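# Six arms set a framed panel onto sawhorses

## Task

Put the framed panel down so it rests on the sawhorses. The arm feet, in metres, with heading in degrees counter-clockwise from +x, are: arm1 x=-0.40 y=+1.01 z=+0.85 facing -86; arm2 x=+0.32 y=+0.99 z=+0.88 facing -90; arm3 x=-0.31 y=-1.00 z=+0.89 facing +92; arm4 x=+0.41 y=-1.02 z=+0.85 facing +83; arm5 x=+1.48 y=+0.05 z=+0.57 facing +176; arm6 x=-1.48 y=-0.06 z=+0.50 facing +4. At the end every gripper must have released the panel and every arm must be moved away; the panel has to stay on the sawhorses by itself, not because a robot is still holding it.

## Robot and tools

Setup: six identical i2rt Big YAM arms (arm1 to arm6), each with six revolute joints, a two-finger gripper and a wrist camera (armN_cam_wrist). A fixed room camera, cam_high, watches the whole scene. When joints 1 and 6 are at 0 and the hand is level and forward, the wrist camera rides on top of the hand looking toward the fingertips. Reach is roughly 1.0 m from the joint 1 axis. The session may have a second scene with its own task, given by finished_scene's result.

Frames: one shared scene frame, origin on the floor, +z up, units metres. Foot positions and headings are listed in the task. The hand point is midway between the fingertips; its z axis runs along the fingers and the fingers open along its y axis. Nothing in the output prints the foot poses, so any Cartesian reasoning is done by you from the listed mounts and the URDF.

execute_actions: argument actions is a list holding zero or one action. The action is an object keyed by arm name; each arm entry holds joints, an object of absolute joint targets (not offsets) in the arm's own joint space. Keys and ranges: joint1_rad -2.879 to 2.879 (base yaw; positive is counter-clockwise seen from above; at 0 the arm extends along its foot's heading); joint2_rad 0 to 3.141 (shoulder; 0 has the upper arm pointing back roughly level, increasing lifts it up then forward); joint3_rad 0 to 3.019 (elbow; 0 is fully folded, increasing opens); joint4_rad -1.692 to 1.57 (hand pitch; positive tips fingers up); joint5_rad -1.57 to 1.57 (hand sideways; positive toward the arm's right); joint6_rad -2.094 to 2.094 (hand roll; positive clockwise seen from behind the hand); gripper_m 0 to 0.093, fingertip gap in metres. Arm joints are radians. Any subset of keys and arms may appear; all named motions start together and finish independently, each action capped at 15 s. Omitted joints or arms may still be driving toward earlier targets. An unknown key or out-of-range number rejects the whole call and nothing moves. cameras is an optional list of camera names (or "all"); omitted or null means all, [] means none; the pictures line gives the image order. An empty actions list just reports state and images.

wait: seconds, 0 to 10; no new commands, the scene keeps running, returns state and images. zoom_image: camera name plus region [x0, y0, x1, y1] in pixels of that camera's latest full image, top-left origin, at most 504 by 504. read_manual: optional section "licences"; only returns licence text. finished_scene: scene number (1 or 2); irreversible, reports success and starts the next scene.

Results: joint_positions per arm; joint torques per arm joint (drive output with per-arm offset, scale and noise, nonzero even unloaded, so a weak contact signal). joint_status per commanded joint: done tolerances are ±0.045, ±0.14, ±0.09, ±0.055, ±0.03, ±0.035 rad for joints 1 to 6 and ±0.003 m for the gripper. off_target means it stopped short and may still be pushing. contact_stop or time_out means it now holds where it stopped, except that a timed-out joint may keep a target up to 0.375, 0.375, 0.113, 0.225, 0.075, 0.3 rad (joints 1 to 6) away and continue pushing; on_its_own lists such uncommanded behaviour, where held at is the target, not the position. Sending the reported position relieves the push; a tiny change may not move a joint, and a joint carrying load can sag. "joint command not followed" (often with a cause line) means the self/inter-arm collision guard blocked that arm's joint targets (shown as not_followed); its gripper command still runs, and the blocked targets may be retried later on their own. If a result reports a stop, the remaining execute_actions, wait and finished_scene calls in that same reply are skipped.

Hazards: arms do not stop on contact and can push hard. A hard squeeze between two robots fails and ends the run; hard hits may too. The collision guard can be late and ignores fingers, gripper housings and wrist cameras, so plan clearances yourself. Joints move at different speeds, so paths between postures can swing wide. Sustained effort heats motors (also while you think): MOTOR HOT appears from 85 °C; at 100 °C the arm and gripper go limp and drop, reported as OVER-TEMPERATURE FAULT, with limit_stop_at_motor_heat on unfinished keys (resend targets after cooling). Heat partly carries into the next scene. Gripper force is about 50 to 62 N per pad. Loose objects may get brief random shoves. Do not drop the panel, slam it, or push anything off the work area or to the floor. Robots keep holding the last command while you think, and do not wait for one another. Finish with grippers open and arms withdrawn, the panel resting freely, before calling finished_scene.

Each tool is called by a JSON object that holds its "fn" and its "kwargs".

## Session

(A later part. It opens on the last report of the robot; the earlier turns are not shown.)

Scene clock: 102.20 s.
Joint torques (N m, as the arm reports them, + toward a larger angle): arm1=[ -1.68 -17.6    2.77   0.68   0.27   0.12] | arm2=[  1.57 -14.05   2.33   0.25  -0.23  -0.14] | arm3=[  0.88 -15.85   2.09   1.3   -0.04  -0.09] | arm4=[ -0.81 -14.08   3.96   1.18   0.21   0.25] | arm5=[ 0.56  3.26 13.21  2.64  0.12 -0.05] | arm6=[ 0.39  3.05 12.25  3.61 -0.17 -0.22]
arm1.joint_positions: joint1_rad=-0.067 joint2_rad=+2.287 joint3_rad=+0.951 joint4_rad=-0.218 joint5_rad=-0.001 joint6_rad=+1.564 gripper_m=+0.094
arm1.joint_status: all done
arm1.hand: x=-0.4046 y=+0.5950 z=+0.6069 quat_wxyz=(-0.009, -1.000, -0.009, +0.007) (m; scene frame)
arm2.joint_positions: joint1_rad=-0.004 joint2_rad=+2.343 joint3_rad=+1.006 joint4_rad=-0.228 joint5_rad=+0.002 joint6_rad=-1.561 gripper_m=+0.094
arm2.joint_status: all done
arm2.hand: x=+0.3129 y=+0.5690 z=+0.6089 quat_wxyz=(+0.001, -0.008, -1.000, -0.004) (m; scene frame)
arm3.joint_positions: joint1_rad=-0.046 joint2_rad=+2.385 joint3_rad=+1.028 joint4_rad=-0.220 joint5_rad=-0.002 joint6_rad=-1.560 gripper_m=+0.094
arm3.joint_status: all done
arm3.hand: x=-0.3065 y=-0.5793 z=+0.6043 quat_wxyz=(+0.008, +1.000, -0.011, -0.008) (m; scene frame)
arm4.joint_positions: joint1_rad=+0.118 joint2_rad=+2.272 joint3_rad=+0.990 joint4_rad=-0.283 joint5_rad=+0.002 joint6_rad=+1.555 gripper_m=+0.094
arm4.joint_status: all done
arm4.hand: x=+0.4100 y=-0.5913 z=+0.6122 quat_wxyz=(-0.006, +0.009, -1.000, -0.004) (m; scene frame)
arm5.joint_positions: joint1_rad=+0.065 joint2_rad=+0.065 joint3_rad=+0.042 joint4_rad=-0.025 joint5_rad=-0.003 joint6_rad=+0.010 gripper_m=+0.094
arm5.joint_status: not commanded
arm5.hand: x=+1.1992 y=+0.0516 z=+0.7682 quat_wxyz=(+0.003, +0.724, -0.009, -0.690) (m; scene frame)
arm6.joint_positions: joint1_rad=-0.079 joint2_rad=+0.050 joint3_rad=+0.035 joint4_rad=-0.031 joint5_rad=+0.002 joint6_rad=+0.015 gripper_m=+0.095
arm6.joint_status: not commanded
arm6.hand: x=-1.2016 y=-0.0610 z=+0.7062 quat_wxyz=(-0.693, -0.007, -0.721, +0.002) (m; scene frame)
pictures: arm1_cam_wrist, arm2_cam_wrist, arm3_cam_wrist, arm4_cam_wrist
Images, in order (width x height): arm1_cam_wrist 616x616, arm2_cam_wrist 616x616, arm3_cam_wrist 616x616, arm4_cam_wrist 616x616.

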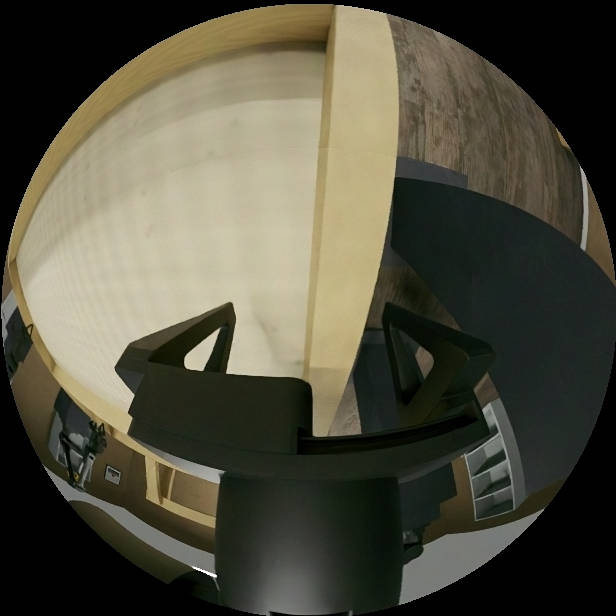

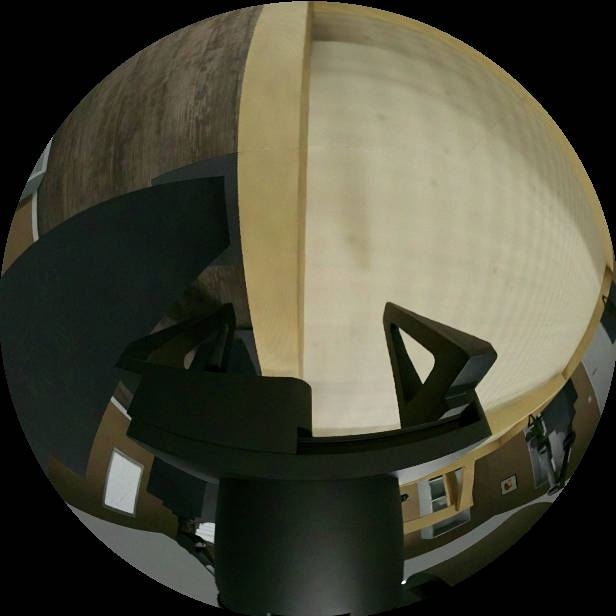

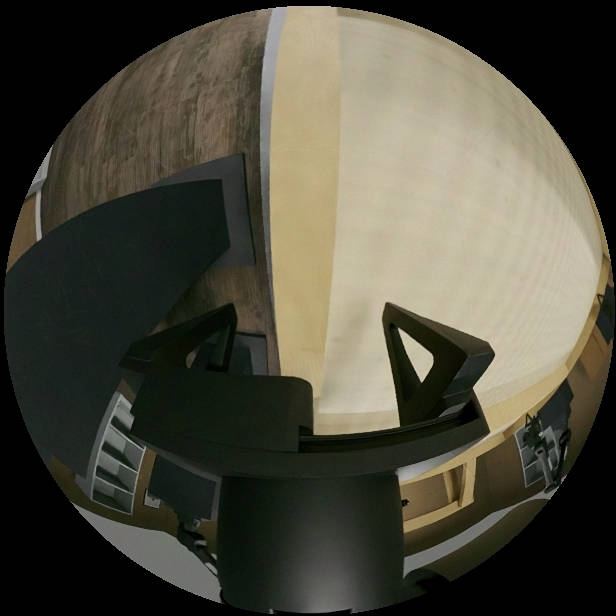

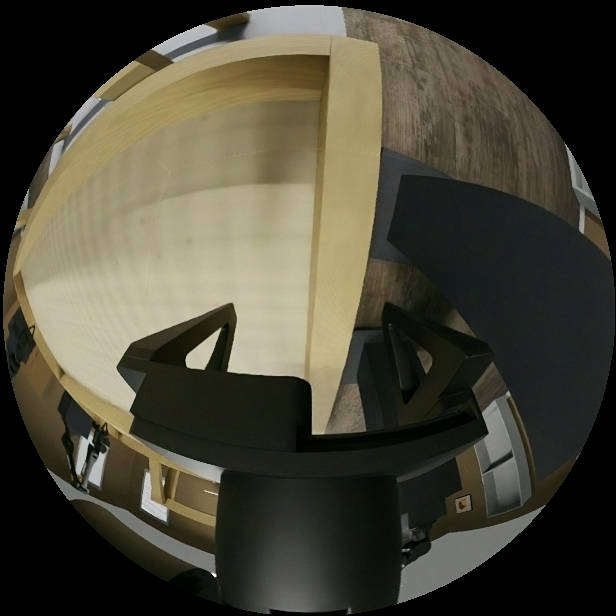

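{"fn": "execute_actions", "kwargs": {"actions": [{"arm1":{"joints":{"joint2_rad":2.333}},"arm2":{"joints":{"joint2_rad":2.374}},"arm3":{"joints":{"joint2_rad":2.405}},"arm4":{"joints":{"joint2_rad":2.32}}}], "cameras": []}}

{"fn": "execute_actions", "kwargs": {"actions": [{"arm1":{"joints":{"gripper_m":0}},"arm2":{"joints":{"gripper_m":0}},"arm3":{"joints":{"gripper_m":0}},"arm4":{"joints":{"gripper_m":0}}}], "cameras": ["cam_high"]}}

Scene clock: 109.63 s.
Joint torques (N m, as the arm reports them, + toward a larger angle): arm1=[ -1.54 -17.2    2.53   0.66   0.26   0.13] | arm2=[  1.56 -13.8    2.11   0.21  -0.23  -0.15] | arm3=[  0.81 -15.03   2.08   1.31  -0.04  -0.08] | arm4=[ -1.41 -14.13   3.56   1.1    0.2    0.26] | arm5=[ 0.64  3.11 13.05  2.74  0.12 -0.08] | arm6=[ 0.38  3.09 12.25  3.62 -0.17 -0.21]
arm1.joint_positions: joint1_rad=-0.067 joint2_rad=+2.313 joint3_rad=+0.951 joint4_rad=-0.218 joint5_rad=-0.001 joint6_rad=+1.564 gripper_m=+0.094
arm1.joint_status: all done
arm1.hand: x=-0.4049 y=+0.6047 z=+0.5970 quat_wxyz=(+0.004, -1.000, -0.009, +0.007) (m; scene frame)
arm2.joint_positions: joint1_rad=-0.004 joint2_rad=+2.369 joint3_rad=+1.006 joint4_rad=-0.228 joint5_rad=+0.002 joint6_rad=-1.561 gripper_m=+0.094
arm2.joint_status: all done
arm2.hand: x=+0.3129 y=+0.5796 z=+0.5986 quat_wxyz=(+0.001, -0.008, -1.000, -0.017) (m; scene frame)
arm3.joint_positions: joint1_rad=-0.046 joint2_rad=+2.389 joint3_rad=+1.028 joint4_rad=-0.220 joint5_rad=-0.002 joint6_rad=-1.560 gripper_m=+0.094
arm3.joint_status: all done
arm3.hand: x=-0.3065 y=-0.5809 z=+0.6028 quat_wxyz=(+0.010, +1.000, -0.011, -0.008) (m; scene frame)
arm4.joint_positions: joint1_rad=+0.118 joint2_rad=+2.301 joint3_rad=+0.990 joint4_rad=-0.283 joint5_rad=+0.002 joint6_rad=+1.555 gripper_m=+0.094
arm4.joint_status: all done
arm4.hand: x=+0.4102 y=-0.6020 z=+0.6007 quat_wxyz=(-0.006, +0.009, -1.000, +0.010) (m; scene frame)
arm5.joint_positions: joint1_rad=+0.065 joint2_rad=+0.065 joint3_rad=+0.042 joint4_rad=-0.025 joint5_rad=-0.003 joint6_rad=+0.010 gripper_m=+0.094
arm5.joint_status: not commanded
arm5.hand: x=+1.1992 y=+0.0516 z=+0.7682 quat_wxyz=(+0.003, +0.724, -0.009, -0.690) (m; scene frame)
arm6.joint_positions: joint1_rad=-0.079 joint2_rad=+0.050 joint3_rad=+0.035 joint4_rad=-0.031 joint5_rad=+0.002 joint6_rad=+0.015 gripper_m=+0.095
arm6.joint_status: not commanded
arm6.hand: x=-1.2016 y=-0.0610 z=+0.7062 quat_wxyz=(-0.693, -0.007, -0.721, +0.002) (m; scene frame)
pictures: none
No camera images: the call's "cameras" was empty. Leave "cameras" out to get every camera's image.

Scene clock: 110.37 s.
Joint torques (N m, as the arm reports them, + toward a larger angle): arm1=[ -1.6  -17.39   2.65   0.52   0.41  -0.13] | arm2=[  1.63 -13.7    2.5    0.01  -0.16  -0.29] | arm3=[  0.83 -15.05   2.13   1.24  -0.05  -0.24] | arm4=[ -1.64 -13.43   3.6    1.07   0.22   0.06] | arm5=[ 0.92  3.04 13.12  2.7   0.1  -0.04] | arm6=[ 0.46  3.04 12.25  3.6  -0.17 -0.21]
arm1.joint_positions: joint1_rad=-0.069 joint2_rad=+2.313 joint3_rad=+0.951 joint4_rad=-0.214 joint5_rad=-0.004 joint6_rad=+1.591 gripper_m=+0.019
arm1.joint_status: gripper_m off_target (ended at +0.019, target +0.000)
arm1.hand: x=-0.4048 y=+0.6040 z=+0.5970 quat_wxyz=(+0.002, -1.000, +0.005, +0.006) (m; scene frame)
arm2.joint_positions: joint1_rad=-0.004 joint2_rad=+2.369 joint3_rad=+1.000 joint4_rad=-0.224 joint5_rad=+0.000 joint6_rad=-1.547 gripper_m=+0.019
arm2.joint_status: gripper_m off_target (ended at +0.019, target +0.000)
arm2.hand: x=+0.3130 y=+0.5826 z=+0.5980 quat_wxyz=(+0.000, -0.016, -1.000, -0.018) (m; scene frame)
arm3.joint_positions: joint1_rad=-0.046 joint2_rad=+2.389 joint3_rad=+1.027 joint4_rad=-0.219 joint5_rad=-0.002 joint6_rad=-1.548 gripper_m=+0.018
arm3.joint_status: gripper_m off_target (ended at +0.018, target +0.000)
arm3.hand: x=-0.3066 y=-0.5812 z=+0.6027 quat_wxyz=(+0.010, +1.000, -0.017, -0.008) (m; scene frame)
arm4.joint_positions: joint1_rad=+0.117 joint2_rad=+2.301 joint3_rad=+0.990 joint4_rad=-0.279 joint5_rad=+0.000 joint6_rad=+1.582 gripper_m=+0.019
arm4.joint_status: gripper_m off_target (ended at +0.019, target +0.000)
arm4.hand: x=+0.4100 y=-0.6011 z=+0.6007 quat_wxyz=(-0.005, -0.004, -1.000, +0.008) (m; scene frame)
arm5.joint_positions: joint1_rad=+0.065 joint2_rad=+0.065 joint3_rad=+0.042 joint4_rad=-0.025 joint5_rad=-0.003 joint6_rad=+0.010 gripper_m=+0.094
arm5.joint_status: not commanded
arm5.hand: x=+1.1992 y=+0.0516 z=+0.7682 quat_wxyz=(+0.003, +0.724, -0.009, -0.690) (m; scene frame)
arm6.joint_positions: joint1_rad=-0.079 joint2_rad=+0.050 joint3_rad=+0.035 joint4_rad=-0.031 joint5_rad=+0.002 joint6_rad=+0.015 gripper_m=+0.095
arm6.joint_status: not commanded
arm6.hand: x=-1.2016 y=-0.0610 z=+0.7062 quat_wxyz=(-0.693, -0.007, -0.721, +0.002) (m; scene frame)
pictures: cam_high
Images, in order (width x height): cam_high 504x504.

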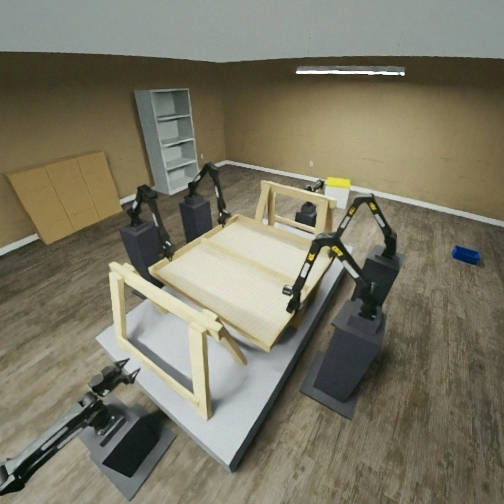

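{"fn": "execute_actions", "kwargs": {"actions": [{"arm5":{"joints":{"joint2_rad":1.467,"joint3_rad":0.805,"joint4_rad":-0.89,"joint6_rad":1.57}},"arm6":{"joints":{"joint2_rad":1.353,"joint3_rad":0.905,"joint4_rad":-1.105,"joint6_rad":1.57}}}], "cameras": ["arm5_cam_wrist","arm6_cam_wrist","cam_high"]}}

Scene clock: 132.80 s.
Joint torques (N m, as the arm reports them, + toward a larger angle): arm1=[ -1.41 -17.27   2.6    0.58   0.41  -0.14] | arm2=[  1.63 -13.7    2.5    0.01  -0.16  -0.29] | arm3=[  0.8  -15.03   2.15   1.24  -0.04  -0.24] | arm4=[ -0.81 -14.03   3.59   1.1    0.26   0.05] | arm5=[ 0.72 -6.41 11.84 -0.04  0.18  0.13] | arm6=[ 0.42 -9.51 12.06 -0.34 -0.06  0.13]
arm1.joint_positions: joint1_rad=-0.069 joint2_rad=+2.313 joint3_rad=+0.951 joint4_rad=-0.214 joint5_rad=-0.004 joint6_rad=+1.591 gripper_m=+0.019
arm1.joint_status: not commanded
arm1.hand: x=-0.4048 y=+0.6040 z=+0.5970 quat_wxyz=(+0.002, -1.000, +0.005, +0.006) (m; scene frame)
arm2.joint_positions: joint1_rad=-0.004 joint2_rad=+2.369 joint3_rad=+1.000 joint4_rad=-0.224 joint5_rad=+0.000 joint6_rad=-1.547 gripper_m=+0.019
arm2.joint_status: not commanded
arm2.hand: x=+0.3130 y=+0.5826 z=+0.5980 quat_wxyz=(+0.000, -0.016, -1.000, -0.018) (m; scene frame)
arm3.joint_positions: joint1_rad=-0.046 joint2_rad=+2.389 joint3_rad=+1.027 joint4_rad=-0.219 joint5_rad=-0.002 joint6_rad=-1.548 gripper_m=+0.018
arm3.joint_status: not commanded
arm3.hand: x=-0.3066 y=-0.5812 z=+0.6027 quat_wxyz=(+0.010, +1.000, -0.017, -0.008) (m; scene frame)
arm4.joint_positions: joint1_rad=+0.117 joint2_rad=+2.301 joint3_rad=+0.990 joint4_rad=-0.279 joint5_rad=+0.000 joint6_rad=+1.582 gripper_m=+0.019
arm4.joint_status: not commanded
arm4.hand: x=+0.4100 y=-0.6011 z=+0.6007 quat_wxyz=(-0.005, -0.004, -1.000, +0.008) (m; scene frame)
arm5.joint_positions: joint1_rad=+0.065 joint2_rad=+1.456 joint3_rad=+0.767 joint4_rad=-0.876 joint5_rad=-0.003 joint6_rad=+1.560 gripper_m=+0.094
arm5.joint_status: all done
arm5.hand: x=+1.1330 y=+0.0513 z=+0.5919 quat_wxyz=(+0.005, +0.707, -0.708, +0.001) (m; scene frame)
arm6.joint_positions: joint1_rad=-0.079 joint2_rad=+1.350 joint3_rad=+0.858 joint4_rad=-1.090 joint5_rad=+0.002 joint6_rad=+1.555 gripper_m=+0.095
arm6.joint_status: all done
arm6.hand: x=-1.1364 y=-0.0625 z=+0.5952 quat_wxyz=(-0.002, -0.705, -0.709, +0.005) (m; scene frame)
pictures: arm5_cam_wrist, arm6_cam_wrist, cam_high
Images, in order (width x height): arm5_cam_wrist 616x616, arm6_cam_wrist 616x616, cam_high 504x504.

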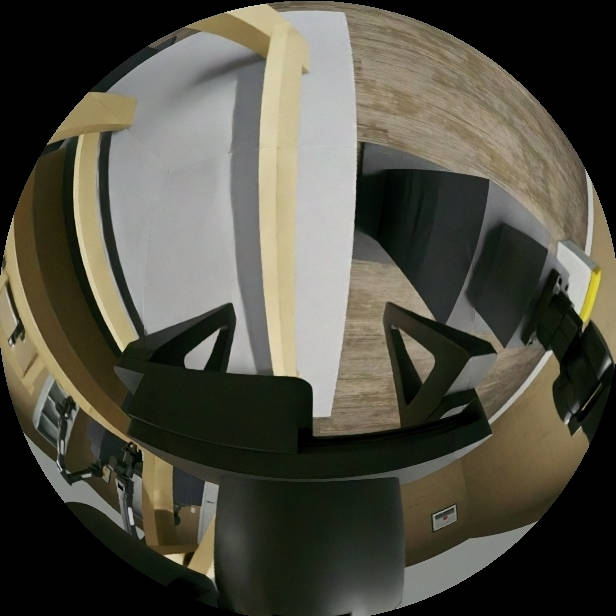

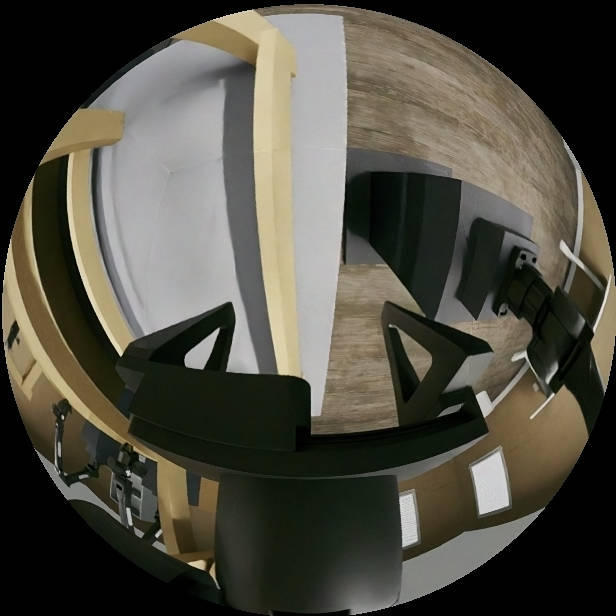

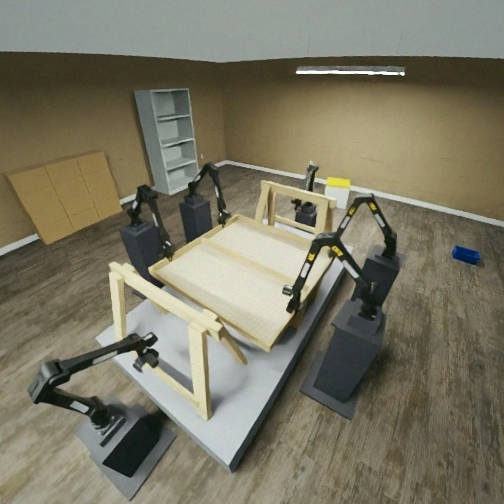

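{"fn": "execute_actions", "kwargs": {"actions": [{"arm5":{"joints":{"joint2_rad":2.059,"joint3_rad":0.495,"joint4_rad":0.48}},"arm6":{"joints":{"joint2_rad":1.759,"joint3_rad":0.46,"joint4_rad":0.22}}}], "cameras": ["arm5_cam_wrist","arm6_cam_wrist","cam_high"]}}

Scene clock: 155.27 s.
Joint torques (N m, as the arm reports them, + toward a larger angle): arm1=[ -1.61 -17.15   2.54   0.52   0.41  -0.14] | arm2=[  1.63 -13.69   2.51   0.01  -0.16  -0.29] | arm3=[  0.86 -15.01   2.12   1.22  -0.05  -0.24] | arm4=[ -1.45 -13.62   3.56   1.05   0.25   0.06] | arm5=[  0.34 -10.33   5.68   3.96   0.19   0.04] | arm6=[  0.32 -11.52   8.01   5.21  -0.07   0.06]
arm1.joint_positions: joint1_rad=-0.069 joint2_rad=+2.313 joint3_rad=+0.951 joint4_rad=-0.214 joint5_rad=-0.004 joint6_rad=+1.591 gripper_m=+0.019
arm1.joint_status: not commanded
arm1.hand: x=-0.4048 y=+0.6040 z=+0.5970 quat_wxyz=(+0.002, -1.000, +0.005, +0.006) (m; scene frame)
arm2.joint_positions: joint1_rad=-0.004 joint2_rad=+2.369 joint3_rad=+1.000 joint4_rad=-0.224 joint5_rad=+0.000 joint6_rad=-1.547 gripper_m=+0.019
arm2.joint_status: not commanded
arm2.hand: x=+0.3130 y=+0.5826 z=+0.5980 quat_wxyz=(+0.000, -0.016, -1.000, -0.018) (m; scene frame)
arm3.joint_positions: joint1_rad=-0.046 joint2_rad=+2.389 joint3_rad=+1.027 joint4_rad=-0.219 joint5_rad=-0.002 joint6_rad=-1.548 gripper_m=+0.018
arm3.joint_status: not commanded
arm3.hand: x=-0.3066 y=-0.5812 z=+0.6027 quat_wxyz=(+0.010, +1.000, -0.017, -0.008) (m; scene frame)
arm4.joint_positions: joint1_rad=+0.117 joint2_rad=+2.301 joint3_rad=+0.990 joint4_rad=-0.279 joint5_rad=+0.000 joint6_rad=+1.582 gripper_m=+0.019
arm4.joint_status: not commanded
arm4.hand: x=+0.4100 y=-0.6011 z=+0.6007 quat_wxyz=(-0.005, -0.004, -1.000, +0.008) (m; scene frame)
arm5.joint_positions: joint1_rad=+0.065 joint2_rad=+2.081 joint3_rad=+0.439 joint4_rad=+0.391 joint5_rad=-0.003 joint6_rad=+1.568 gripper_m=+0.094
arm5.joint_status: joint4_rad time_out (moved +1.267 of +1.356); the others done
arm5.on_its_own: joint4_rad reads +0.391 and still pushes toward +0.480 since a time_out
arm5.hand: x=+1.1590 y=+0.0497 z=+0.3793 quat_wxyz=(+0.115, +0.694, -0.702, -0.110) (m; scene frame)
arm6.joint_positions: joint1_rad=-0.079 joint2_rad=+1.779 joint3_rad=+0.391 joint4_rad=+0.121 joint5_rad=+0.002 joint6_rad=+1.556 gripper_m=+0.095
arm6.joint_status: joint4_rad time_out (moved +1.211 of +1.310); the others done
arm6.on_its_own: joint4_rad reads +0.121 and still pushes toward +0.220 since a time_out
arm6.hand: x=-1.1647 y=-0.0640 z=+0.3832 quat_wxyz=(-0.114, -0.697, -0.700, -0.104) (m; scene frame)
pictures: arm5_cam_wrist, arm6_cam_wrist, cam_high
Images, in order (width x height): arm5_cam_wrist 616x616, arm6_cam_wrist 616x616, cam_high 504x504.

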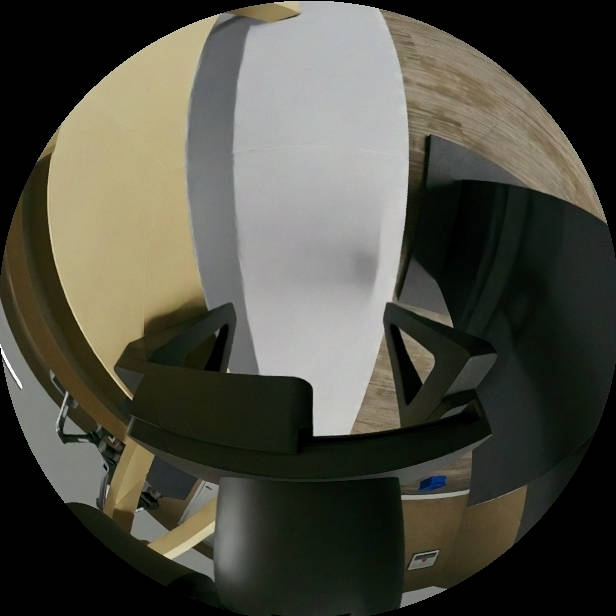

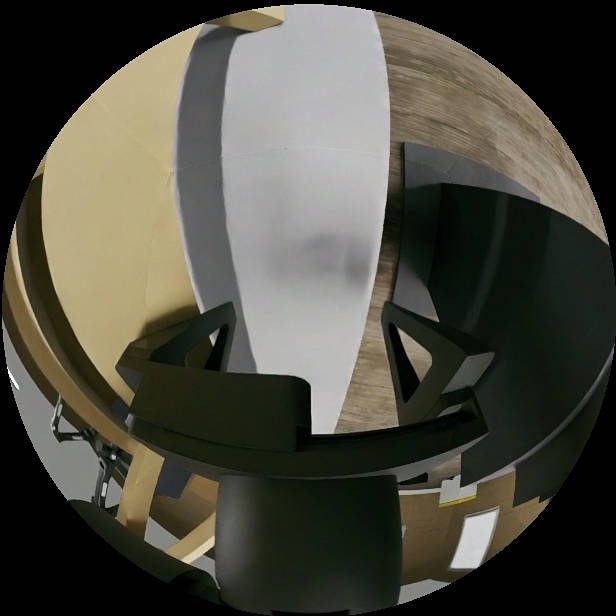

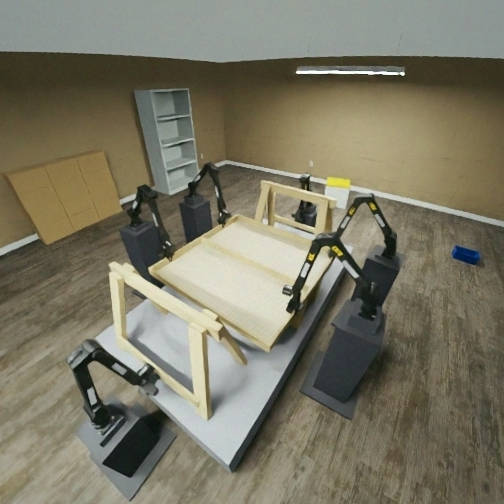

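{"fn": "execute_actions", "kwargs": {"actions": [{"arm5":{"joints":{"joint2_rad":1.418,"joint3_rad":0.37,"joint4_rad":-0.03}},"arm6":{"joints":{"joint2_rad":1.173,"joint3_rad":0.44,"joint4_rad":-0.34}}}], "cameras": []}}

{"fn": "execute_actions", "kwargs": {"actions": [{"arm5":{"joints":{"joint2_rad":1.57,"joint3_rad":0.395,"joint4_rad":0.095}},"arm6":{"joints":{"joint2_rad":1.31,"joint3_rad":0.44,"joint4_rad":-0.205}}}], "cameras": []}}

{"fn": "execute_actions", "kwargs": {"actions": [{"arm5":{"joints":{"joint2_rad":1.718,"joint3_rad":0.43,"joint4_rad":0.215}},"arm6":{"joints":{"joint2_rad":1.447,"joint3_rad":0.45,"joint4_rad":-0.075}}}], "cameras": ["arm5_cam_wrist","arm6_cam_wrist"]}}

Scene clock: 185.30 s.
Joint torques (N m, as the arm reports them, + toward a larger angle): arm1=[ -1.46 -17.22   2.55   0.54   0.41  -0.13] | arm2=[  1.63 -13.7    2.5    0.01  -0.16  -0.29] | arm3=[  0.79 -14.94   2.12   1.24  -0.05  -0.24] | arm4=[ -1.03 -14.09   3.54   1.12   0.26   0.05] | arm5=[ 0.94 -5.63  6.38  0.57  0.17  0.01] | arm6=[ 0.35 -6.65  9.45  0.67 -0.07  0.04]
arm1.joint_positions: joint1_rad=-0.069 joint2_rad=+2.313 joint3_rad=+0.951 joint4_rad=-0.214 joint5_rad=-0.004 joint6_rad=+1.591 gripper_m=+0.019
arm1.joint_status: not commanded
arm1.hand: x=-0.4048 y=+0.6040 z=+0.5970 quat_wxyz=(+0.002, -1.000, +0.005, +0.006) (m; scene frame)
arm2.joint_positions: joint1_rad=-0.004 joint2_rad=+2.369 joint3_rad=+1.000 joint4_rad=-0.224 joint5_rad=+0.000 joint6_rad=-1.547 gripper_m=+0.019
arm2.joint_status: not commanded
arm2.hand: x=+0.3130 y=+0.5826 z=+0.5980 quat_wxyz=(+0.000, -0.016, -1.000, -0.018) (m; scene frame)
arm3.joint_positions: joint1_rad=-0.046 joint2_rad=+2.389 joint3_rad=+1.027 joint4_rad=-0.219 joint5_rad=-0.002 joint6_rad=-1.548 gripper_m=+0.018
arm3.joint_status: not commanded
arm3.hand: x=-0.3066 y=-0.5812 z=+0.6027 quat_wxyz=(+0.010, +1.000, -0.017, -0.008) (m; scene frame)
arm4.joint_positions: joint1_rad=+0.117 joint2_rad=+2.301 joint3_rad=+0.990 joint4_rad=-0.279 joint5_rad=+0.000 joint6_rad=+1.582 gripper_m=+0.019
arm4.joint_status: not commanded
arm4.hand: x=+0.4100 y=-0.6011 z=+0.6007 quat_wxyz=(-0.005, -0.004, -1.000, +0.008) (m; scene frame)
arm5.joint_positions: joint1_rad=+0.065 joint2_rad=+1.426 joint3_rad=+0.370 joint4_rad=-0.015 joint5_rad=-0.003 joint6_rad=+1.568 gripper_m=+0.094
arm5.joint_status: all done
arm5.hand: x=+1.1348 y=+0.0510 z=+0.5327 quat_wxyz=(+0.177, +0.681, -0.689, -0.173) (m; scene frame)
arm6.joint_positions: joint1_rad=-0.079 joint2_rad=+1.181 joint3_rad=+0.417 joint4_rad=-0.323 joint5_rad=+0.002 joint6_rad=+1.557 gripper_m=+0.095
arm6.joint_status: all done
arm6.hand: x=-1.1444 y=-0.0630 z=+0.5312 quat_wxyz=(-0.177, -0.684, -0.688, -0.166) (m; scene frame)
pictures: none
No camera images: the call's "cameras" was empty. Leave "cameras" out to get every camera's image.

Scene clock: 186.20 s.
Joint torques (N m, as the arm reports them, + toward a larger angle): arm1=[ -1.19 -16.93   2.61   0.57   0.4   -0.13] | arm2=[  1.63 -13.68   2.5    0.01  -0.16  -0.29] | arm3=[  0.82 -14.97   2.13   1.24  -0.05  -0.23] | arm4=[ -0.5  -14.11   3.57   0.96   0.24   0.08] | arm5=[ 0.56 -4.68  7.33  1.73  0.19  0.04] | arm6=[ 0.39 -6.93  8.58  2.31 -0.07  0.04]
arm1.joint_positions: joint1_rad=-0.069 joint2_rad=+2.313 joint3_rad=+0.951 joint4_rad=-0.214 joint5_rad=-0.004 joint6_rad=+1.591 gripper_m=+0.019
arm1.joint_status: not commanded
arm1.hand: x=-0.4048 y=+0.6040 z=+0.5970 quat_wxyz=(+0.002, -1.000, +0.005, +0.006) (m; scene frame)
arm2.joint_positions: joint1_rad=-0.004 joint2_rad=+2.369 joint3_rad=+1.000 joint4_rad=-0.224 joint5_rad=+0.000 joint6_rad=-1.547 gripper_m=+0.019
arm2.joint_status: not commanded
arm2.hand: x=+0.3130 y=+0.5826 z=+0.5980 quat_wxyz=(+0.000, -0.016, -1.000, -0.018) (m; scene frame)
arm3.joint_positions: joint1_rad=-0.046 joint2_rad=+2.389 joint3_rad=+1.027 joint4_rad=-0.219 joint5_rad=-0.002 joint6_rad=-1.548 gripper_m=+0.018
arm3.joint_status: not commanded
arm3.hand: x=-0.3066 y=-0.5812 z=+0.6027 quat_wxyz=(+0.010, +1.000, -0.017, -0.008) (m; scene frame)
arm4.joint_positions: joint1_rad=+0.117 joint2_rad=+2.301 joint3_rad=+0.990 joint4_rad=-0.279 joint5_rad=+0.000 joint6_rad=+1.582 gripper_m=+0.019
arm4.joint_status: not commanded
arm4.hand: x=+0.4100 y=-0.6011 z=+0.6007 quat_wxyz=(-0.005, -0.004, -1.000, +0.008) (m; scene frame)
arm5.joint_positions: joint1_rad=+0.065 joint2_rad=+1.563 joint3_rad=+0.372 joint4_rad=+0.075 joint5_rad=-0.003 joint6_rad=+1.568 gripper_m=+0.094
arm5.joint_status: all done
arm5.hand: x=+1.1383 y=+0.0508 z=+0.5003 quat_wxyz=(+0.162, +0.685, -0.692, -0.158) (m; scene frame)
arm6.joint_positions: joint1_rad=-0.079 joint2_rad=+1.308 joint3_rad=+0.417 joint4_rad=-0.229 joint5_rad=+0.002 joint6_rad=+1.557 gripper_m=+0.095
arm6.joint_status: all done
arm6.hand: x=-1.1388 y=-0.0633 z=+0.5019 quat_wxyz=(-0.165, -0.687, -0.690, -0.155) (m; scene frame)
pictures: none
No camera images: the call's "cameras" was empty. Leave "cameras" out to get every camera's image.

Scene clock: 187.10 s.
Joint torques (N m, as the arm reports them, + toward a larger angle): arm1=[ -1.41 -17.21   2.55   0.51   0.41  -0.14] | arm2=[  1.64 -13.68   2.5    0.01  -0.16  -0.29] | arm3=[  0.9  -14.93   2.15   1.26  -0.05  -0.23] | arm4=[ -1.37 -14.21   3.54   1.13   0.27   0.07] | arm5=[ 0.66 -6.42  5.26  1.79  0.16  0.02] | arm6=[ 0.32 -8.    8.31  2.31 -0.06  0.05]
arm1.joint_positions: joint1_rad=-0.069 joint2_rad=+2.313 joint3_rad=+0.951 joint4_rad=-0.214 joint5_rad=-0.004 joint6_rad=+1.591 gripper_m=+0.019
arm1.joint_status: not commanded
arm1.hand: x=-0.4048 y=+0.6040 z=+0.5970 quat_wxyz=(+0.002, -1.000, +0.005, +0.006) (m; scene frame)
arm2.joint_positions: joint1_rad=-0.004 joint2_rad=+2.369 joint3_rad=+1.000 joint4_rad=-0.224 joint5_rad=+0.000 joint6_rad=-1.547 gripper_m=+0.019
arm2.joint_status: not commanded
arm2.hand: x=+0.3130 y=+0.5826 z=+0.5980 quat_wxyz=(+0.000, -0.016, -1.000, -0.018) (m; scene frame)
arm3.joint_positions: joint1_rad=-0.046 joint2_rad=+2.389 joint3_rad=+1.027 joint4_rad=-0.219 joint5_rad=-0.002 joint6_rad=-1.548 gripper_m=+0.018
arm3.joint_status: not commanded
arm3.hand: x=-0.3066 y=-0.5812 z=+0.6027 quat_wxyz=(+0.010, +1.000, -0.017, -0.008) (m; scene frame)
arm4.joint_positions: joint1_rad=+0.117 joint2_rad=+2.301 joint3_rad=+0.990 joint4_rad=-0.279 joint5_rad=+0.000 joint6_rad=+1.582 gripper_m=+0.019
arm4.joint_status: not commanded
arm4.hand: x=+0.4100 y=-0.6011 z=+0.6007 quat_wxyz=(-0.005, -0.004, -1.000, +0.008) (m; scene frame)
arm5.joint_positions: joint1_rad=+0.065 joint2_rad=+1.708 joint3_rad=+0.419 joint4_rad=+0.195 joint5_rad=-0.003 joint6_rad=+1.568 gripper_m=+0.094
arm5.joint_status: all done
arm5.hand: x=+1.1149 y=+0.0509 z=+0.4770 quat_wxyz=(+0.169, +0.683, -0.691, -0.165) (m; scene frame)
arm6.joint_positions: joint1_rad=-0.079 joint2_rad=+1.445 joint3_rad=+0.417 joint4_rad=-0.099 joint5_rad=+0.002 joint6_rad=+1.557 gripper_m=+0.095
arm6.joint_status: all done
arm6.hand: x=-1.1301 y=-0.0636 z=+0.4723 quat_wxyz=(-0.163, -0.688, -0.691, -0.152) (m; scene frame)
pictures: arm5_cam_wrist, arm6_cam_wrist
Images, in order (width x height): arm5_cam_wrist 616x616, arm6_cam_wrist 616x616.

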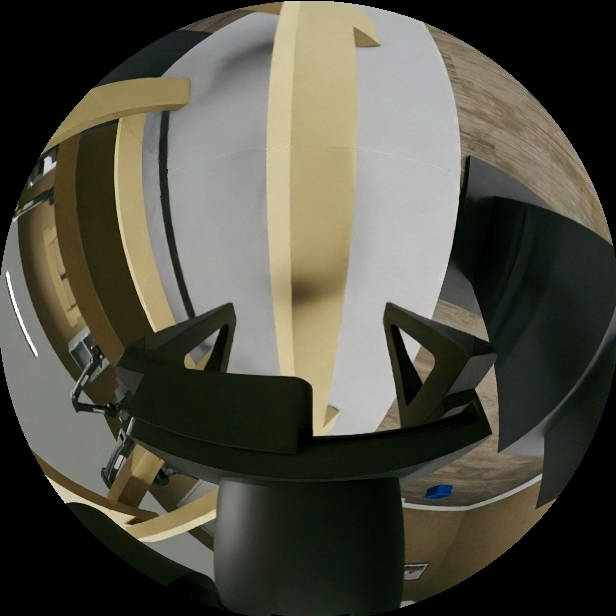

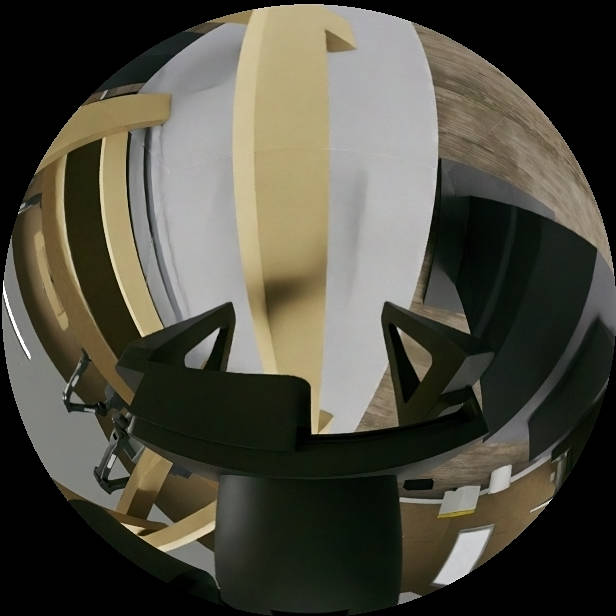

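{"fn": "execute_actions", "kwargs": {"actions": [{"arm5":{"joints":{"joint2_rad":1.87,"joint3_rad":0.5,"joint4_rad":0.3}},"arm6":{"joints":{"joint2_rad":1.61,"joint3_rad":0.52,"joint4_rad":0.05}},"arm1":{"joints":{"joint2_rad":2.25,"joint3_rad":0.94,"joint4_rad":-0.255}},"arm2":{"joints":{"joint2_rad":2.32,"joint3_rad":0.99,"joint4_rad":-0.253}},"arm3":{"joints":{"joint2_rad":2.335,"joint3_rad":1.014,"joint4_rad":-0.25}},"arm4":{"joints":{"joint2_rad":2.255,"joint3_rad":0.985,"joint4_rad":-0.308}}}], "cameras": []}}

{"fn": "execute_actions", "kwargs": {"actions": [{"arm5":{"joints":{"joint2_rad":2.02,"joint3_rad":0.565,"joint4_rad":0.38}},"arm6":{"joints":{"joint2_rad":1.78,"joint3_rad":0.565,"joint4_rad":0.165}},"arm1":{"joints":{"joint2_rad":2.196,"joint3_rad":0.923,"joint4_rad":-0.293}},"arm2":{"joints":{"joint2_rad":2.272,"joint3_rad":0.971,"joint4_rad":-0.282}},"arm3":{"joints":{"joint2_rad":2.28,"joint3_rad":0.992,"joint4_rad":-0.283}},"arm4":{"joints":{"joint2_rad":2.212,"joint3_rad":0.969,"joint4_rad":-0.337}}}], "cameras": ["arm5_cam_wrist","arm6_cam_wrist"]}}

Scene clock: 218.47 s.
Joint torques (N m, as the arm reports them, + toward a larger angle): arm1=[ -1.34 -24.74   1.29  -1.15   0.42  -0.13] | arm2=[  1.64 -17.47   0.9   -1.33  -0.16  -0.3 ] | arm3=[  0.81 -20.19   0.65  -0.36  -0.05  -0.24] | arm4=[ -1.16 -18.56   2.17  -0.12   0.27   0.04] | arm5=[ 0.72 -7.48  3.81  1.87  0.15  0.  ] | arm6=[ 0.37 -9.9   6.35  2.41 -0.07  0.04]
arm1.joint_positions: joint1_rad=-0.069 joint2_rad=+2.310 joint3_rad=+0.950 joint4_rad=-0.215 joint5_rad=-0.004 joint6_rad=+1.591 gripper_m=+0.019
arm1.joint_status: all done
arm1.hand: x=-0.4048 y=+0.6041 z=+0.5977 quat_wxyz=(+0.002, -1.000, +0.005, +0.006) (m; scene frame)
arm2.joint_positions: joint1_rad=-0.004 joint2_rad=+2.368 joint3_rad=+0.998 joint4_rad=-0.224 joint5_rad=+0.000 joint6_rad=-1.547 gripper_m=+0.019
arm2.joint_status: all done
arm2.hand: x=+0.3130 y=+0.5832 z=+0.5985 quat_wxyz=(+0.000, -0.016, -1.000, -0.019) (m; scene frame)
arm3.joint_positions: joint1_rad=-0.046 joint2_rad=+2.387 joint3_rad=+1.025 joint4_rad=-0.219 joint5_rad=-0.002 joint6_rad=-1.548 gripper_m=+0.018
arm3.joint_status: all done
arm3.hand: x=-0.3065 y=-0.5816 z=+0.6033 quat_wxyz=(+0.010, +1.000, -0.017, -0.008) (m; scene frame)
arm4.joint_positions: joint1_rad=+0.117 joint2_rad=+2.300 joint3_rad=+0.988 joint4_rad=-0.280 joint5_rad=+0.000 joint6_rad=+1.582 gripper_m=+0.019
arm4.joint_status: all done
arm4.hand: x=+0.4100 y=-0.6019 z=+0.6007 quat_wxyz=(-0.005, -0.004, -1.000, +0.009) (m; scene frame)
arm5.joint_positions: joint1_rad=+0.065 joint2_rad=+1.858 joint3_rad=+0.496 joint4_rad=+0.282 joint5_rad=-0.003 joint6_rad=+1.568 gripper_m=+0.094
arm5.joint_status: all done
arm5.hand: x=+1.0858 y=+0.0511 z=+0.4500 quat_wxyz=(+0.174, +0.682, -0.689, -0.170) (m; scene frame)
arm6.joint_positions: joint1_rad=-0.079 joint2_rad=+1.604 joint3_rad=+0.505 joint4_rad=+0.026 joint5_rad=+0.002 joint6_rad=+1.557 gripper_m=+0.095
arm6.joint_status: all done
arm6.hand: x=-1.0813 y=-0.0643 z=+0.4573 quat_wxyz=(-0.182, -0.683, -0.687, -0.171) (m; scene frame)
pictures: none
No camera images: the call's "cameras" was empty. Leave "cameras" out to get every camera's image.

Scene clock: 220.17 s.
Joint torques (N m, as the arm reports them, + toward a larger angle): arm1=[ -1.43 -27.29   0.75  -1.79   0.39  -0.17] | arm2=[  1.62 -20.11  -0.06  -2.4   -0.19  -0.32] | arm3=[  0.85 -23.09  -0.01  -1.44   0.12  -0.24] | arm4=[ -1.55 -22.27   0.97  -1.3    0.44   0.06] | arm5=[ 0.85 -8.93  3.63  1.76  0.15  0.  ] | arm6=[ 0.38 -9.42  6.48  2.69  0.18  0.03]
arm1.joint_positions: joint1_rad=-0.069 joint2_rad=+2.284 joint3_rad=+0.942 joint4_rad=-0.238 joint5_rad=-0.004 joint6_rad=+1.594 gripper_m=+0.019
arm1.joint_status: joint4_rad time_out (moved -0.022 of -0.078); the others done
arm1.on_its_own: joint4_rad reads -0.238 and still pushes toward -0.293 since a time_out
arm1.hand: x=-0.4049 y=+0.6042 z=+0.6074 quat_wxyz=(+0.004, -1.000, +0.007, +0.006) (m; scene frame)
arm2.joint_positions: joint1_rad=-0.004 joint2_rad=+2.358 joint3_rad=+0.993 joint4_rad=-0.227 joint5_rad=+0.001 joint6_rad=-1.545 gripper_m=+0.019
arm2.joint_status: joint4_rad time_out (moved -0.002 of -0.058); the others done
arm2.on_its_own: joint4_rad reads -0.227 and still pushes toward -0.282 since a time_out
arm2.hand: x=+0.3128 y=+0.5828 z=+0.6020 quat_wxyz=(+0.000, -0.017, -1.000, -0.017) (m; scene frame)
arm3.joint_positions: joint1_rad=-0.046 joint2_rad=+2.369 joint3_rad=+1.014 joint4_rad=-0.222 joint5_rad=-0.007 joint6_rad=-1.548 gripper_m=+0.018
arm3.joint_status: joint4_rad time_out (moved -0.004 of -0.064); the others done
arm3.on_its_own: joint4_rad reads -0.222 and still pushes toward -0.283 since a time_out
arm3.hand: x=-0.3074 y=-0.5822 z=+0.6096 quat_wxyz=(+0.008, +1.000, -0.017, -0.011) (m; scene frame)
arm4.joint_positions: joint1_rad=+0.117 joint2_rad=+2.299 joint3_rad=+0.986 joint4_rad=-0.281 joint5_rad=-0.006 joint6_rad=+1.582 gripper_m=+0.019
arm4.joint_status: joint4_rad time_out (moved +0.000 of -0.057); the others done
arm4.on_its_own: joint4_rad reads -0.281 and still pushes toward -0.337 since a time_out
arm4.hand: x=+0.4090 y=-0.6028 z=+0.6011 quat_wxyz=(-0.002, -0.004, -1.000, +0.010) (m; scene frame)
arm5.joint_positions: joint1_rad=+0.065 joint2_rad=+2.010 joint3_rad=+0.553 joint4_rad=+0.360 joint5_rad=-0.003 joint6_rad=+1.568 gripper_m=+0.094
arm5.joint_status: all done
arm5.hand: x=+1.0750 y=+0.0510 z=+0.4121 quat_wxyz=(+0.168, +0.684, -0.691, -0.164) (m; scene frame)
arm6.joint_positions: joint1_rad=-0.080 joint2_rad=+1.757 joint3_rad=+0.535 joint4_rad=+0.133 joint5_rad=-0.004 joint6_rad=+1.558 gripper_m=+0.095
arm6.joint_status: all done
arm6.hand: x=-1.0711 y=-0.0638 z=+0.4202 quat_wxyz=(-0.174, -0.684, -0.688, -0.167) (m; scene frame)
pictures: arm5_cam_wrist, arm6_cam_wrist
Images, in order (width x height): arm5_cam_wrist 616x616, arm6_cam_wrist 616x616.

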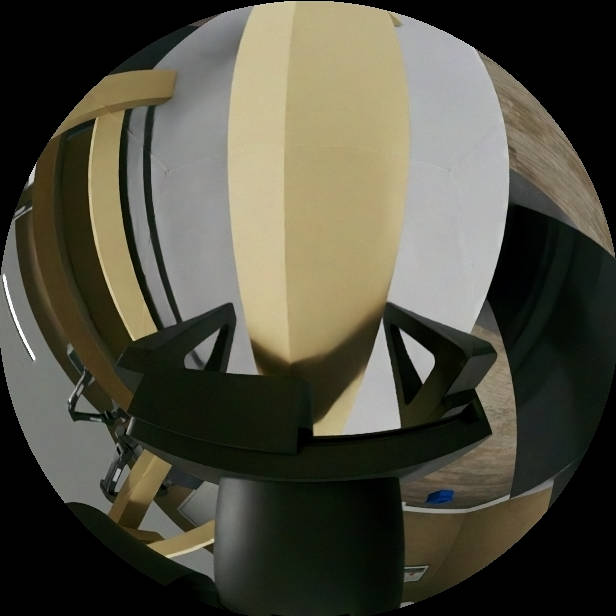

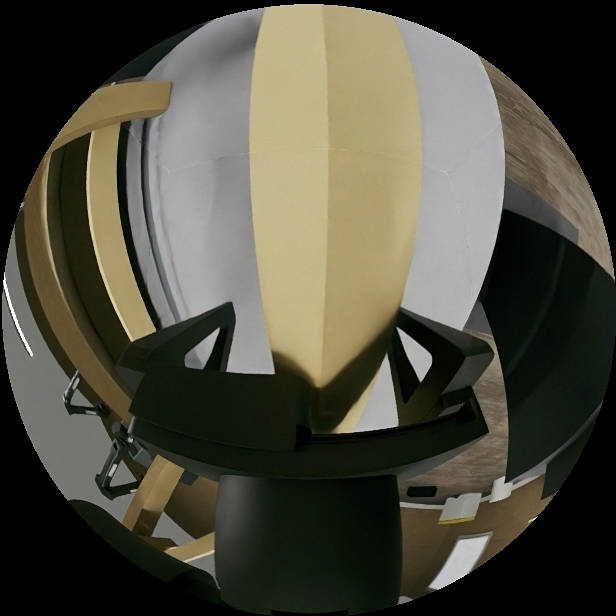

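{"fn": "execute_actions", "kwargs": {"actions": [{"arm1":{"joints":{"joint2_rad":2.076,"joint3_rad":0.947,"joint4_rad":-0.293}},"arm2":{"joints":{"joint2_rad":2.154,"joint3_rad":0.99,"joint4_rad":-0.28}},"arm3":{"joints":{"joint2_rad":2.16,"joint3_rad":1.01,"joint4_rad":-0.283}},"arm4":{"joints":{"joint2_rad":2.091,"joint3_rad":0.993,"joint4_rad":-0.336}}}], "cameras": []}}

{"fn": "execute_actions", "kwargs": {"actions": [{"arm1":{"joints":{"joint2_rad":1.936,"joint3_rad":0.931,"joint4_rad":-0.404}},"arm2":{"joints":{"joint2_rad":2.015,"joint3_rad":0.964,"joint4_rad":-0.38}},"arm3":{"joints":{"joint2_rad":2.022,"joint3_rad":0.984,"joint4_rad":-0.382}},"arm4":{"joints":{"joint2_rad":1.955,"joint3_rad":0.977,"joint4_rad":-0.443}}}], "cameras": []}}

{"fn": "execute_actions", "kwargs": {"actions": [{"arm1":{"joints":{"joint2_rad":1.802,"joint3_rad":0.934,"joint4_rad":-0.528}},"arm2":{"joints":{"joint2_rad":1.881,"joint3_rad":0.957,"joint4_rad":-0.494}},"arm3":{"joints":{"joint2_rad":1.889,"joint3_rad":0.977,"joint4_rad":-0.495}},"arm4":{"joints":{"joint2_rad":1.825,"joint3_rad":0.98,"joint4_rad":-0.563}}}], "cameras": ["cam_high"]}}

Scene clock: 257.57 s.
Joint torques (N m, as the arm reports them, + toward a larger angle): arm1=[ -1.32 -28.5    5.81   0.33   0.28  -0.19] | arm2=[  1.69 -21.65   4.13  -0.4   -0.31  -0.31] | arm3=[  0.83 -24.79   3.56   0.54   0.21  -0.23] | arm4=[ -1.18 -23.94   5.46   0.66   0.44   0.03] | arm5=[ 0.65 -9.01  3.56  1.75  0.14  0.03] | arm6=[ 0.4  -9.55  6.49  2.72  0.17  0.03]
arm1.joint_positions: joint1_rad=-0.070 joint2_rad=+2.185 joint3_rad=+0.908 joint4_rad=-0.292 joint5_rad=-0.001 joint6_rad=+1.595 gripper_m=+0.019
arm1.joint_status: all done
arm1.hand: x=-0.4054 y=+0.6032 z=+0.6420 quat_wxyz=(-0.002, -1.000, +0.008, +0.007) (m; scene frame)
arm2.joint_positions: joint1_rad=-0.004 joint2_rad=+2.268 joint3_rad=+0.957 joint4_rad=-0.274 joint5_rad=+0.004 joint6_rad=-1.545 gripper_m=+0.019
arm2.joint_status: all done
arm2.hand: x=+0.3123 y=+0.5816 z=+0.6342 quat_wxyz=(+0.002, -0.017, -1.000, -0.014) (m; scene frame)
arm3.joint_positions: joint1_rad=-0.046 joint2_rad=+2.277 joint3_rad=+0.983 joint4_rad=-0.275 joint5_rad=-0.010 joint6_rad=-1.548 gripper_m=+0.018
arm3.joint_status: all done
arm3.hand: x=-0.3073 y=-0.5782 z=+0.6438 quat_wxyz=(+0.004, +1.000, -0.017, -0.012) (m; scene frame)
arm4.joint_positions: joint1_rad=+0.117 joint2_rad=+2.212 joint3_rad=+0.962 joint4_rad=-0.329 joint5_rad=-0.004 joint6_rad=+1.582 gripper_m=+0.019
arm4.joint_status: all done
arm4.hand: x=+0.4090 y=-0.5980 z=+0.6332 quat_wxyz=(-0.003, -0.004, -1.000, +0.002) (m; scene frame)
arm5.joint_positions: joint1_rad=+0.065 joint2_rad=+2.010 joint3_rad=+0.553 joint4_rad=+0.360 joint5_rad=-0.003 joint6_rad=+1.568 gripper_m=+0.094
arm5.joint_status: not commanded
arm5.hand: x=+1.0750 y=+0.0510 z=+0.4121 quat_wxyz=(+0.168, +0.684, -0.691, -0.164) (m; scene frame)
arm6.joint_positions: joint1_rad=-0.080 joint2_rad=+1.757 joint3_rad=+0.535 joint4_rad=+0.133 joint5_rad=-0.004 joint6_rad=+1.558 gripper_m=+0.095
arm6.joint_status: not commanded
arm6.hand: x=-1.0711 y=-0.0638 z=+0.4202 quat_wxyz=(-0.174, -0.684, -0.688, -0.167) (m; scene frame)
pictures: none
No camera images: the call's "cameras" was empty. Leave "cameras" out to get every camera's image.

Scene clock: 258.60 s.
Joint torques (N m, as the arm reports them, + toward a larger angle): arm1=[ -1.14 -26.82   8.08   0.57   0.25  -0.2 ] | arm2=[  1.59 -20.51   5.96  -0.01  -0.3   -0.32] | arm3=[  0.85 -23.68   5.29   0.81   0.24  -0.25] | arm4=[ -1.21 -22.22   7.38   0.9    0.4    0.03] | arm5=[ 0.7  -9.01  3.62  1.86  0.16  0.04] | arm6=[ 0.49 -9.5   6.51  2.69  0.18  0.03]
arm1.joint_positions: joint1_rad=-0.072 joint2_rad=+2.034 joint3_rad=+0.878 joint4_rad=-0.410 joint5_rad=+0.000 joint6_rad=+1.596 gripper_m=+0.019
arm1.joint_status: all done
arm1.hand: x=-0.4054 y=+0.6034 z=+0.6959 quat_wxyz=(-0.003, -1.000, +0.010, +0.007) (m; scene frame)
arm2.joint_positions: joint1_rad=-0.004 joint2_rad=+2.118 joint3_rad=+0.916 joint4_rad=-0.382 joint5_rad=+0.003 joint6_rad=-1.544 gripper_m=+0.019
arm2.joint_status: all done
arm2.hand: x=+0.3123 y=+0.5814 z=+0.6885 quat_wxyz=(+0.002, -0.017, -1.000, -0.014) (m; scene frame)
arm3.joint_positions: joint1_rad=-0.046 joint2_rad=+2.130 joint3_rad=+0.941 joint4_rad=-0.382 joint5_rad=-0.011 joint6_rad=-1.547 gripper_m=+0.018
arm3.joint_status: all done
arm3.hand: x=-0.3069 y=-0.5786 z=+0.6979 quat_wxyz=(+0.004, +1.000, -0.017, -0.012) (m; scene frame)
arm4.joint_positions: joint1_rad=+0.115 joint2_rad=+2.065 joint3_rad=+0.933 joint4_rad=-0.446 joint5_rad=-0.004 joint6_rad=+1.584 gripper_m=+0.019
arm4.joint_status: all done
arm4.hand: x=+0.4095 y=-0.5973 z=+0.6885 quat_wxyz=(-0.003, -0.006, -1.000, +0.001) (m; scene frame)
arm5.joint_positions: joint1_rad=+0.065 joint2_rad=+2.010 joint3_rad=+0.553 joint4_rad=+0.360 joint5_rad=-0.003 joint6_rad=+1.568 gripper_m=+0.094
arm5.joint_status: not commanded
arm5.hand: x=+1.0750 y=+0.0510 z=+0.4121 quat_wxyz=(+0.168, +0.684, -0.691, -0.164) (m; scene frame)
arm6.joint_positions: joint1_rad=-0.080 joint2_rad=+1.757 joint3_rad=+0.535 joint4_rad=+0.133 joint5_rad=-0.004 joint6_rad=+1.558 gripper_m=+0.095
arm6.joint_status: not commanded
arm6.hand: x=-1.0711 y=-0.0638 z=+0.4202 quat_wxyz=(-0.174, -0.684, -0.688, -0.167) (m; scene frame)
pictures: none
No camera images: the call's "cameras" was empty. Leave "cameras" out to get every camera's image.

Scene clock: 259.70 s.
Joint torques (N m, as the arm reports them, + toward a larger angle): arm1=[ -1.   -26.53  10.05   0.65   0.24  -0.2 ] | arm2=[  1.63 -19.72   7.54   0.05  -0.26  -0.33] | arm3=[  0.75 -22.9    6.77   0.9    0.28  -0.27] | arm4=[ -0.98 -21.86   9.11   0.97   0.38   0.03] | arm5=[ 0.68 -9.28  3.64  1.85  0.18  0.  ] | arm6=[ 0.38 -9.54  6.5   2.69  0.17  0.04]
arm1.joint_positions: joint1_rad=-0.074 joint2_rad=+1.900 joint3_rad=+0.869 joint4_rad=-0.536 joint5_rad=+0.000 joint6_rad=+1.597 gripper_m=+0.019
arm1.joint_status: all done
arm1.hand: x=-0.4053 y=+0.6040 z=+0.7462 quat_wxyz=(-0.003, -1.000, +0.011, +0.007) (m; scene frame)
arm2.joint_positions: joint1_rad=-0.004 joint2_rad=+1.982 joint3_rad=+0.897 joint4_rad=-0.499 joint5_rad=+0.002 joint6_rad=-1.543 gripper_m=+0.019
arm2.joint_status: all done
arm2.hand: x=+0.3125 y=+0.5812 z=+0.7388 quat_wxyz=(+0.001, -0.017, -1.000, -0.014) (m; scene frame)
arm3.joint_positions: joint1_rad=-0.045 joint2_rad=+1.996 joint3_rad=+0.924 joint4_rad=-0.499 joint5_rad=-0.012 joint6_rad=-1.546 gripper_m=+0.018
arm3.joint_status: all done
arm3.hand: x=-0.3067 y=-0.5789 z=+0.7484 quat_wxyz=(+0.005, +1.000, -0.018, -0.013) (m; scene frame)
arm4.joint_positions: joint1_rad=+0.114 joint2_rad=+1.934 joint3_rad=+0.927 joint4_rad=-0.570 joint5_rad=-0.003 joint6_rad=+1.585 gripper_m=+0.019
arm4.joint_status: all done
arm4.hand: x=+0.4095 y=-0.5973 z=+0.7397 quat_wxyz=(-0.003, -0.007, -1.000, +0.002) (m; scene frame)
arm5.joint_positions: joint1_rad=+0.065 joint2_rad=+2.010 joint3_rad=+0.553 joint4_rad=+0.360 joint5_rad=-0.003 joint6_rad=+1.568 gripper_m=+0.094
arm5.joint_status: not commanded
arm5.hand: x=+1.0750 y=+0.0510 z=+0.4121 quat_wxyz=(+0.168, +0.684, -0.691, -0.164) (m; scene frame)
arm6.joint_positions: joint1_rad=-0.080 joint2_rad=+1.757 joint3_rad=+0.535 joint4_rad=+0.133 joint5_rad=-0.004 joint6_rad=+1.558 gripper_m=+0.095
arm6.joint_status: not commanded
arm6.hand: x=-1.0711 y=-0.0638 z=+0.4202 quat_wxyz=(-0.174, -0.684, -0.688, -0.167) (m; scene frame)
pictures: cam_high
Images, in order (width x height): cam_high 504x504.

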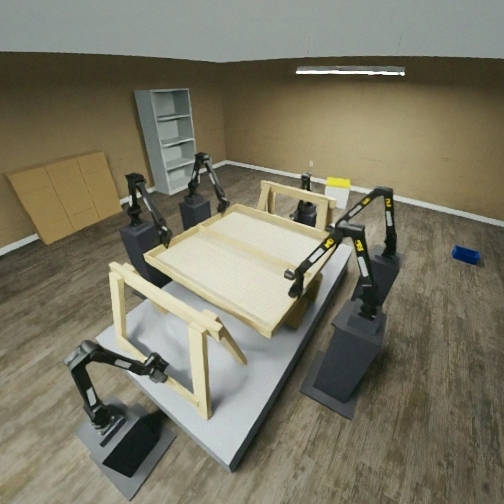

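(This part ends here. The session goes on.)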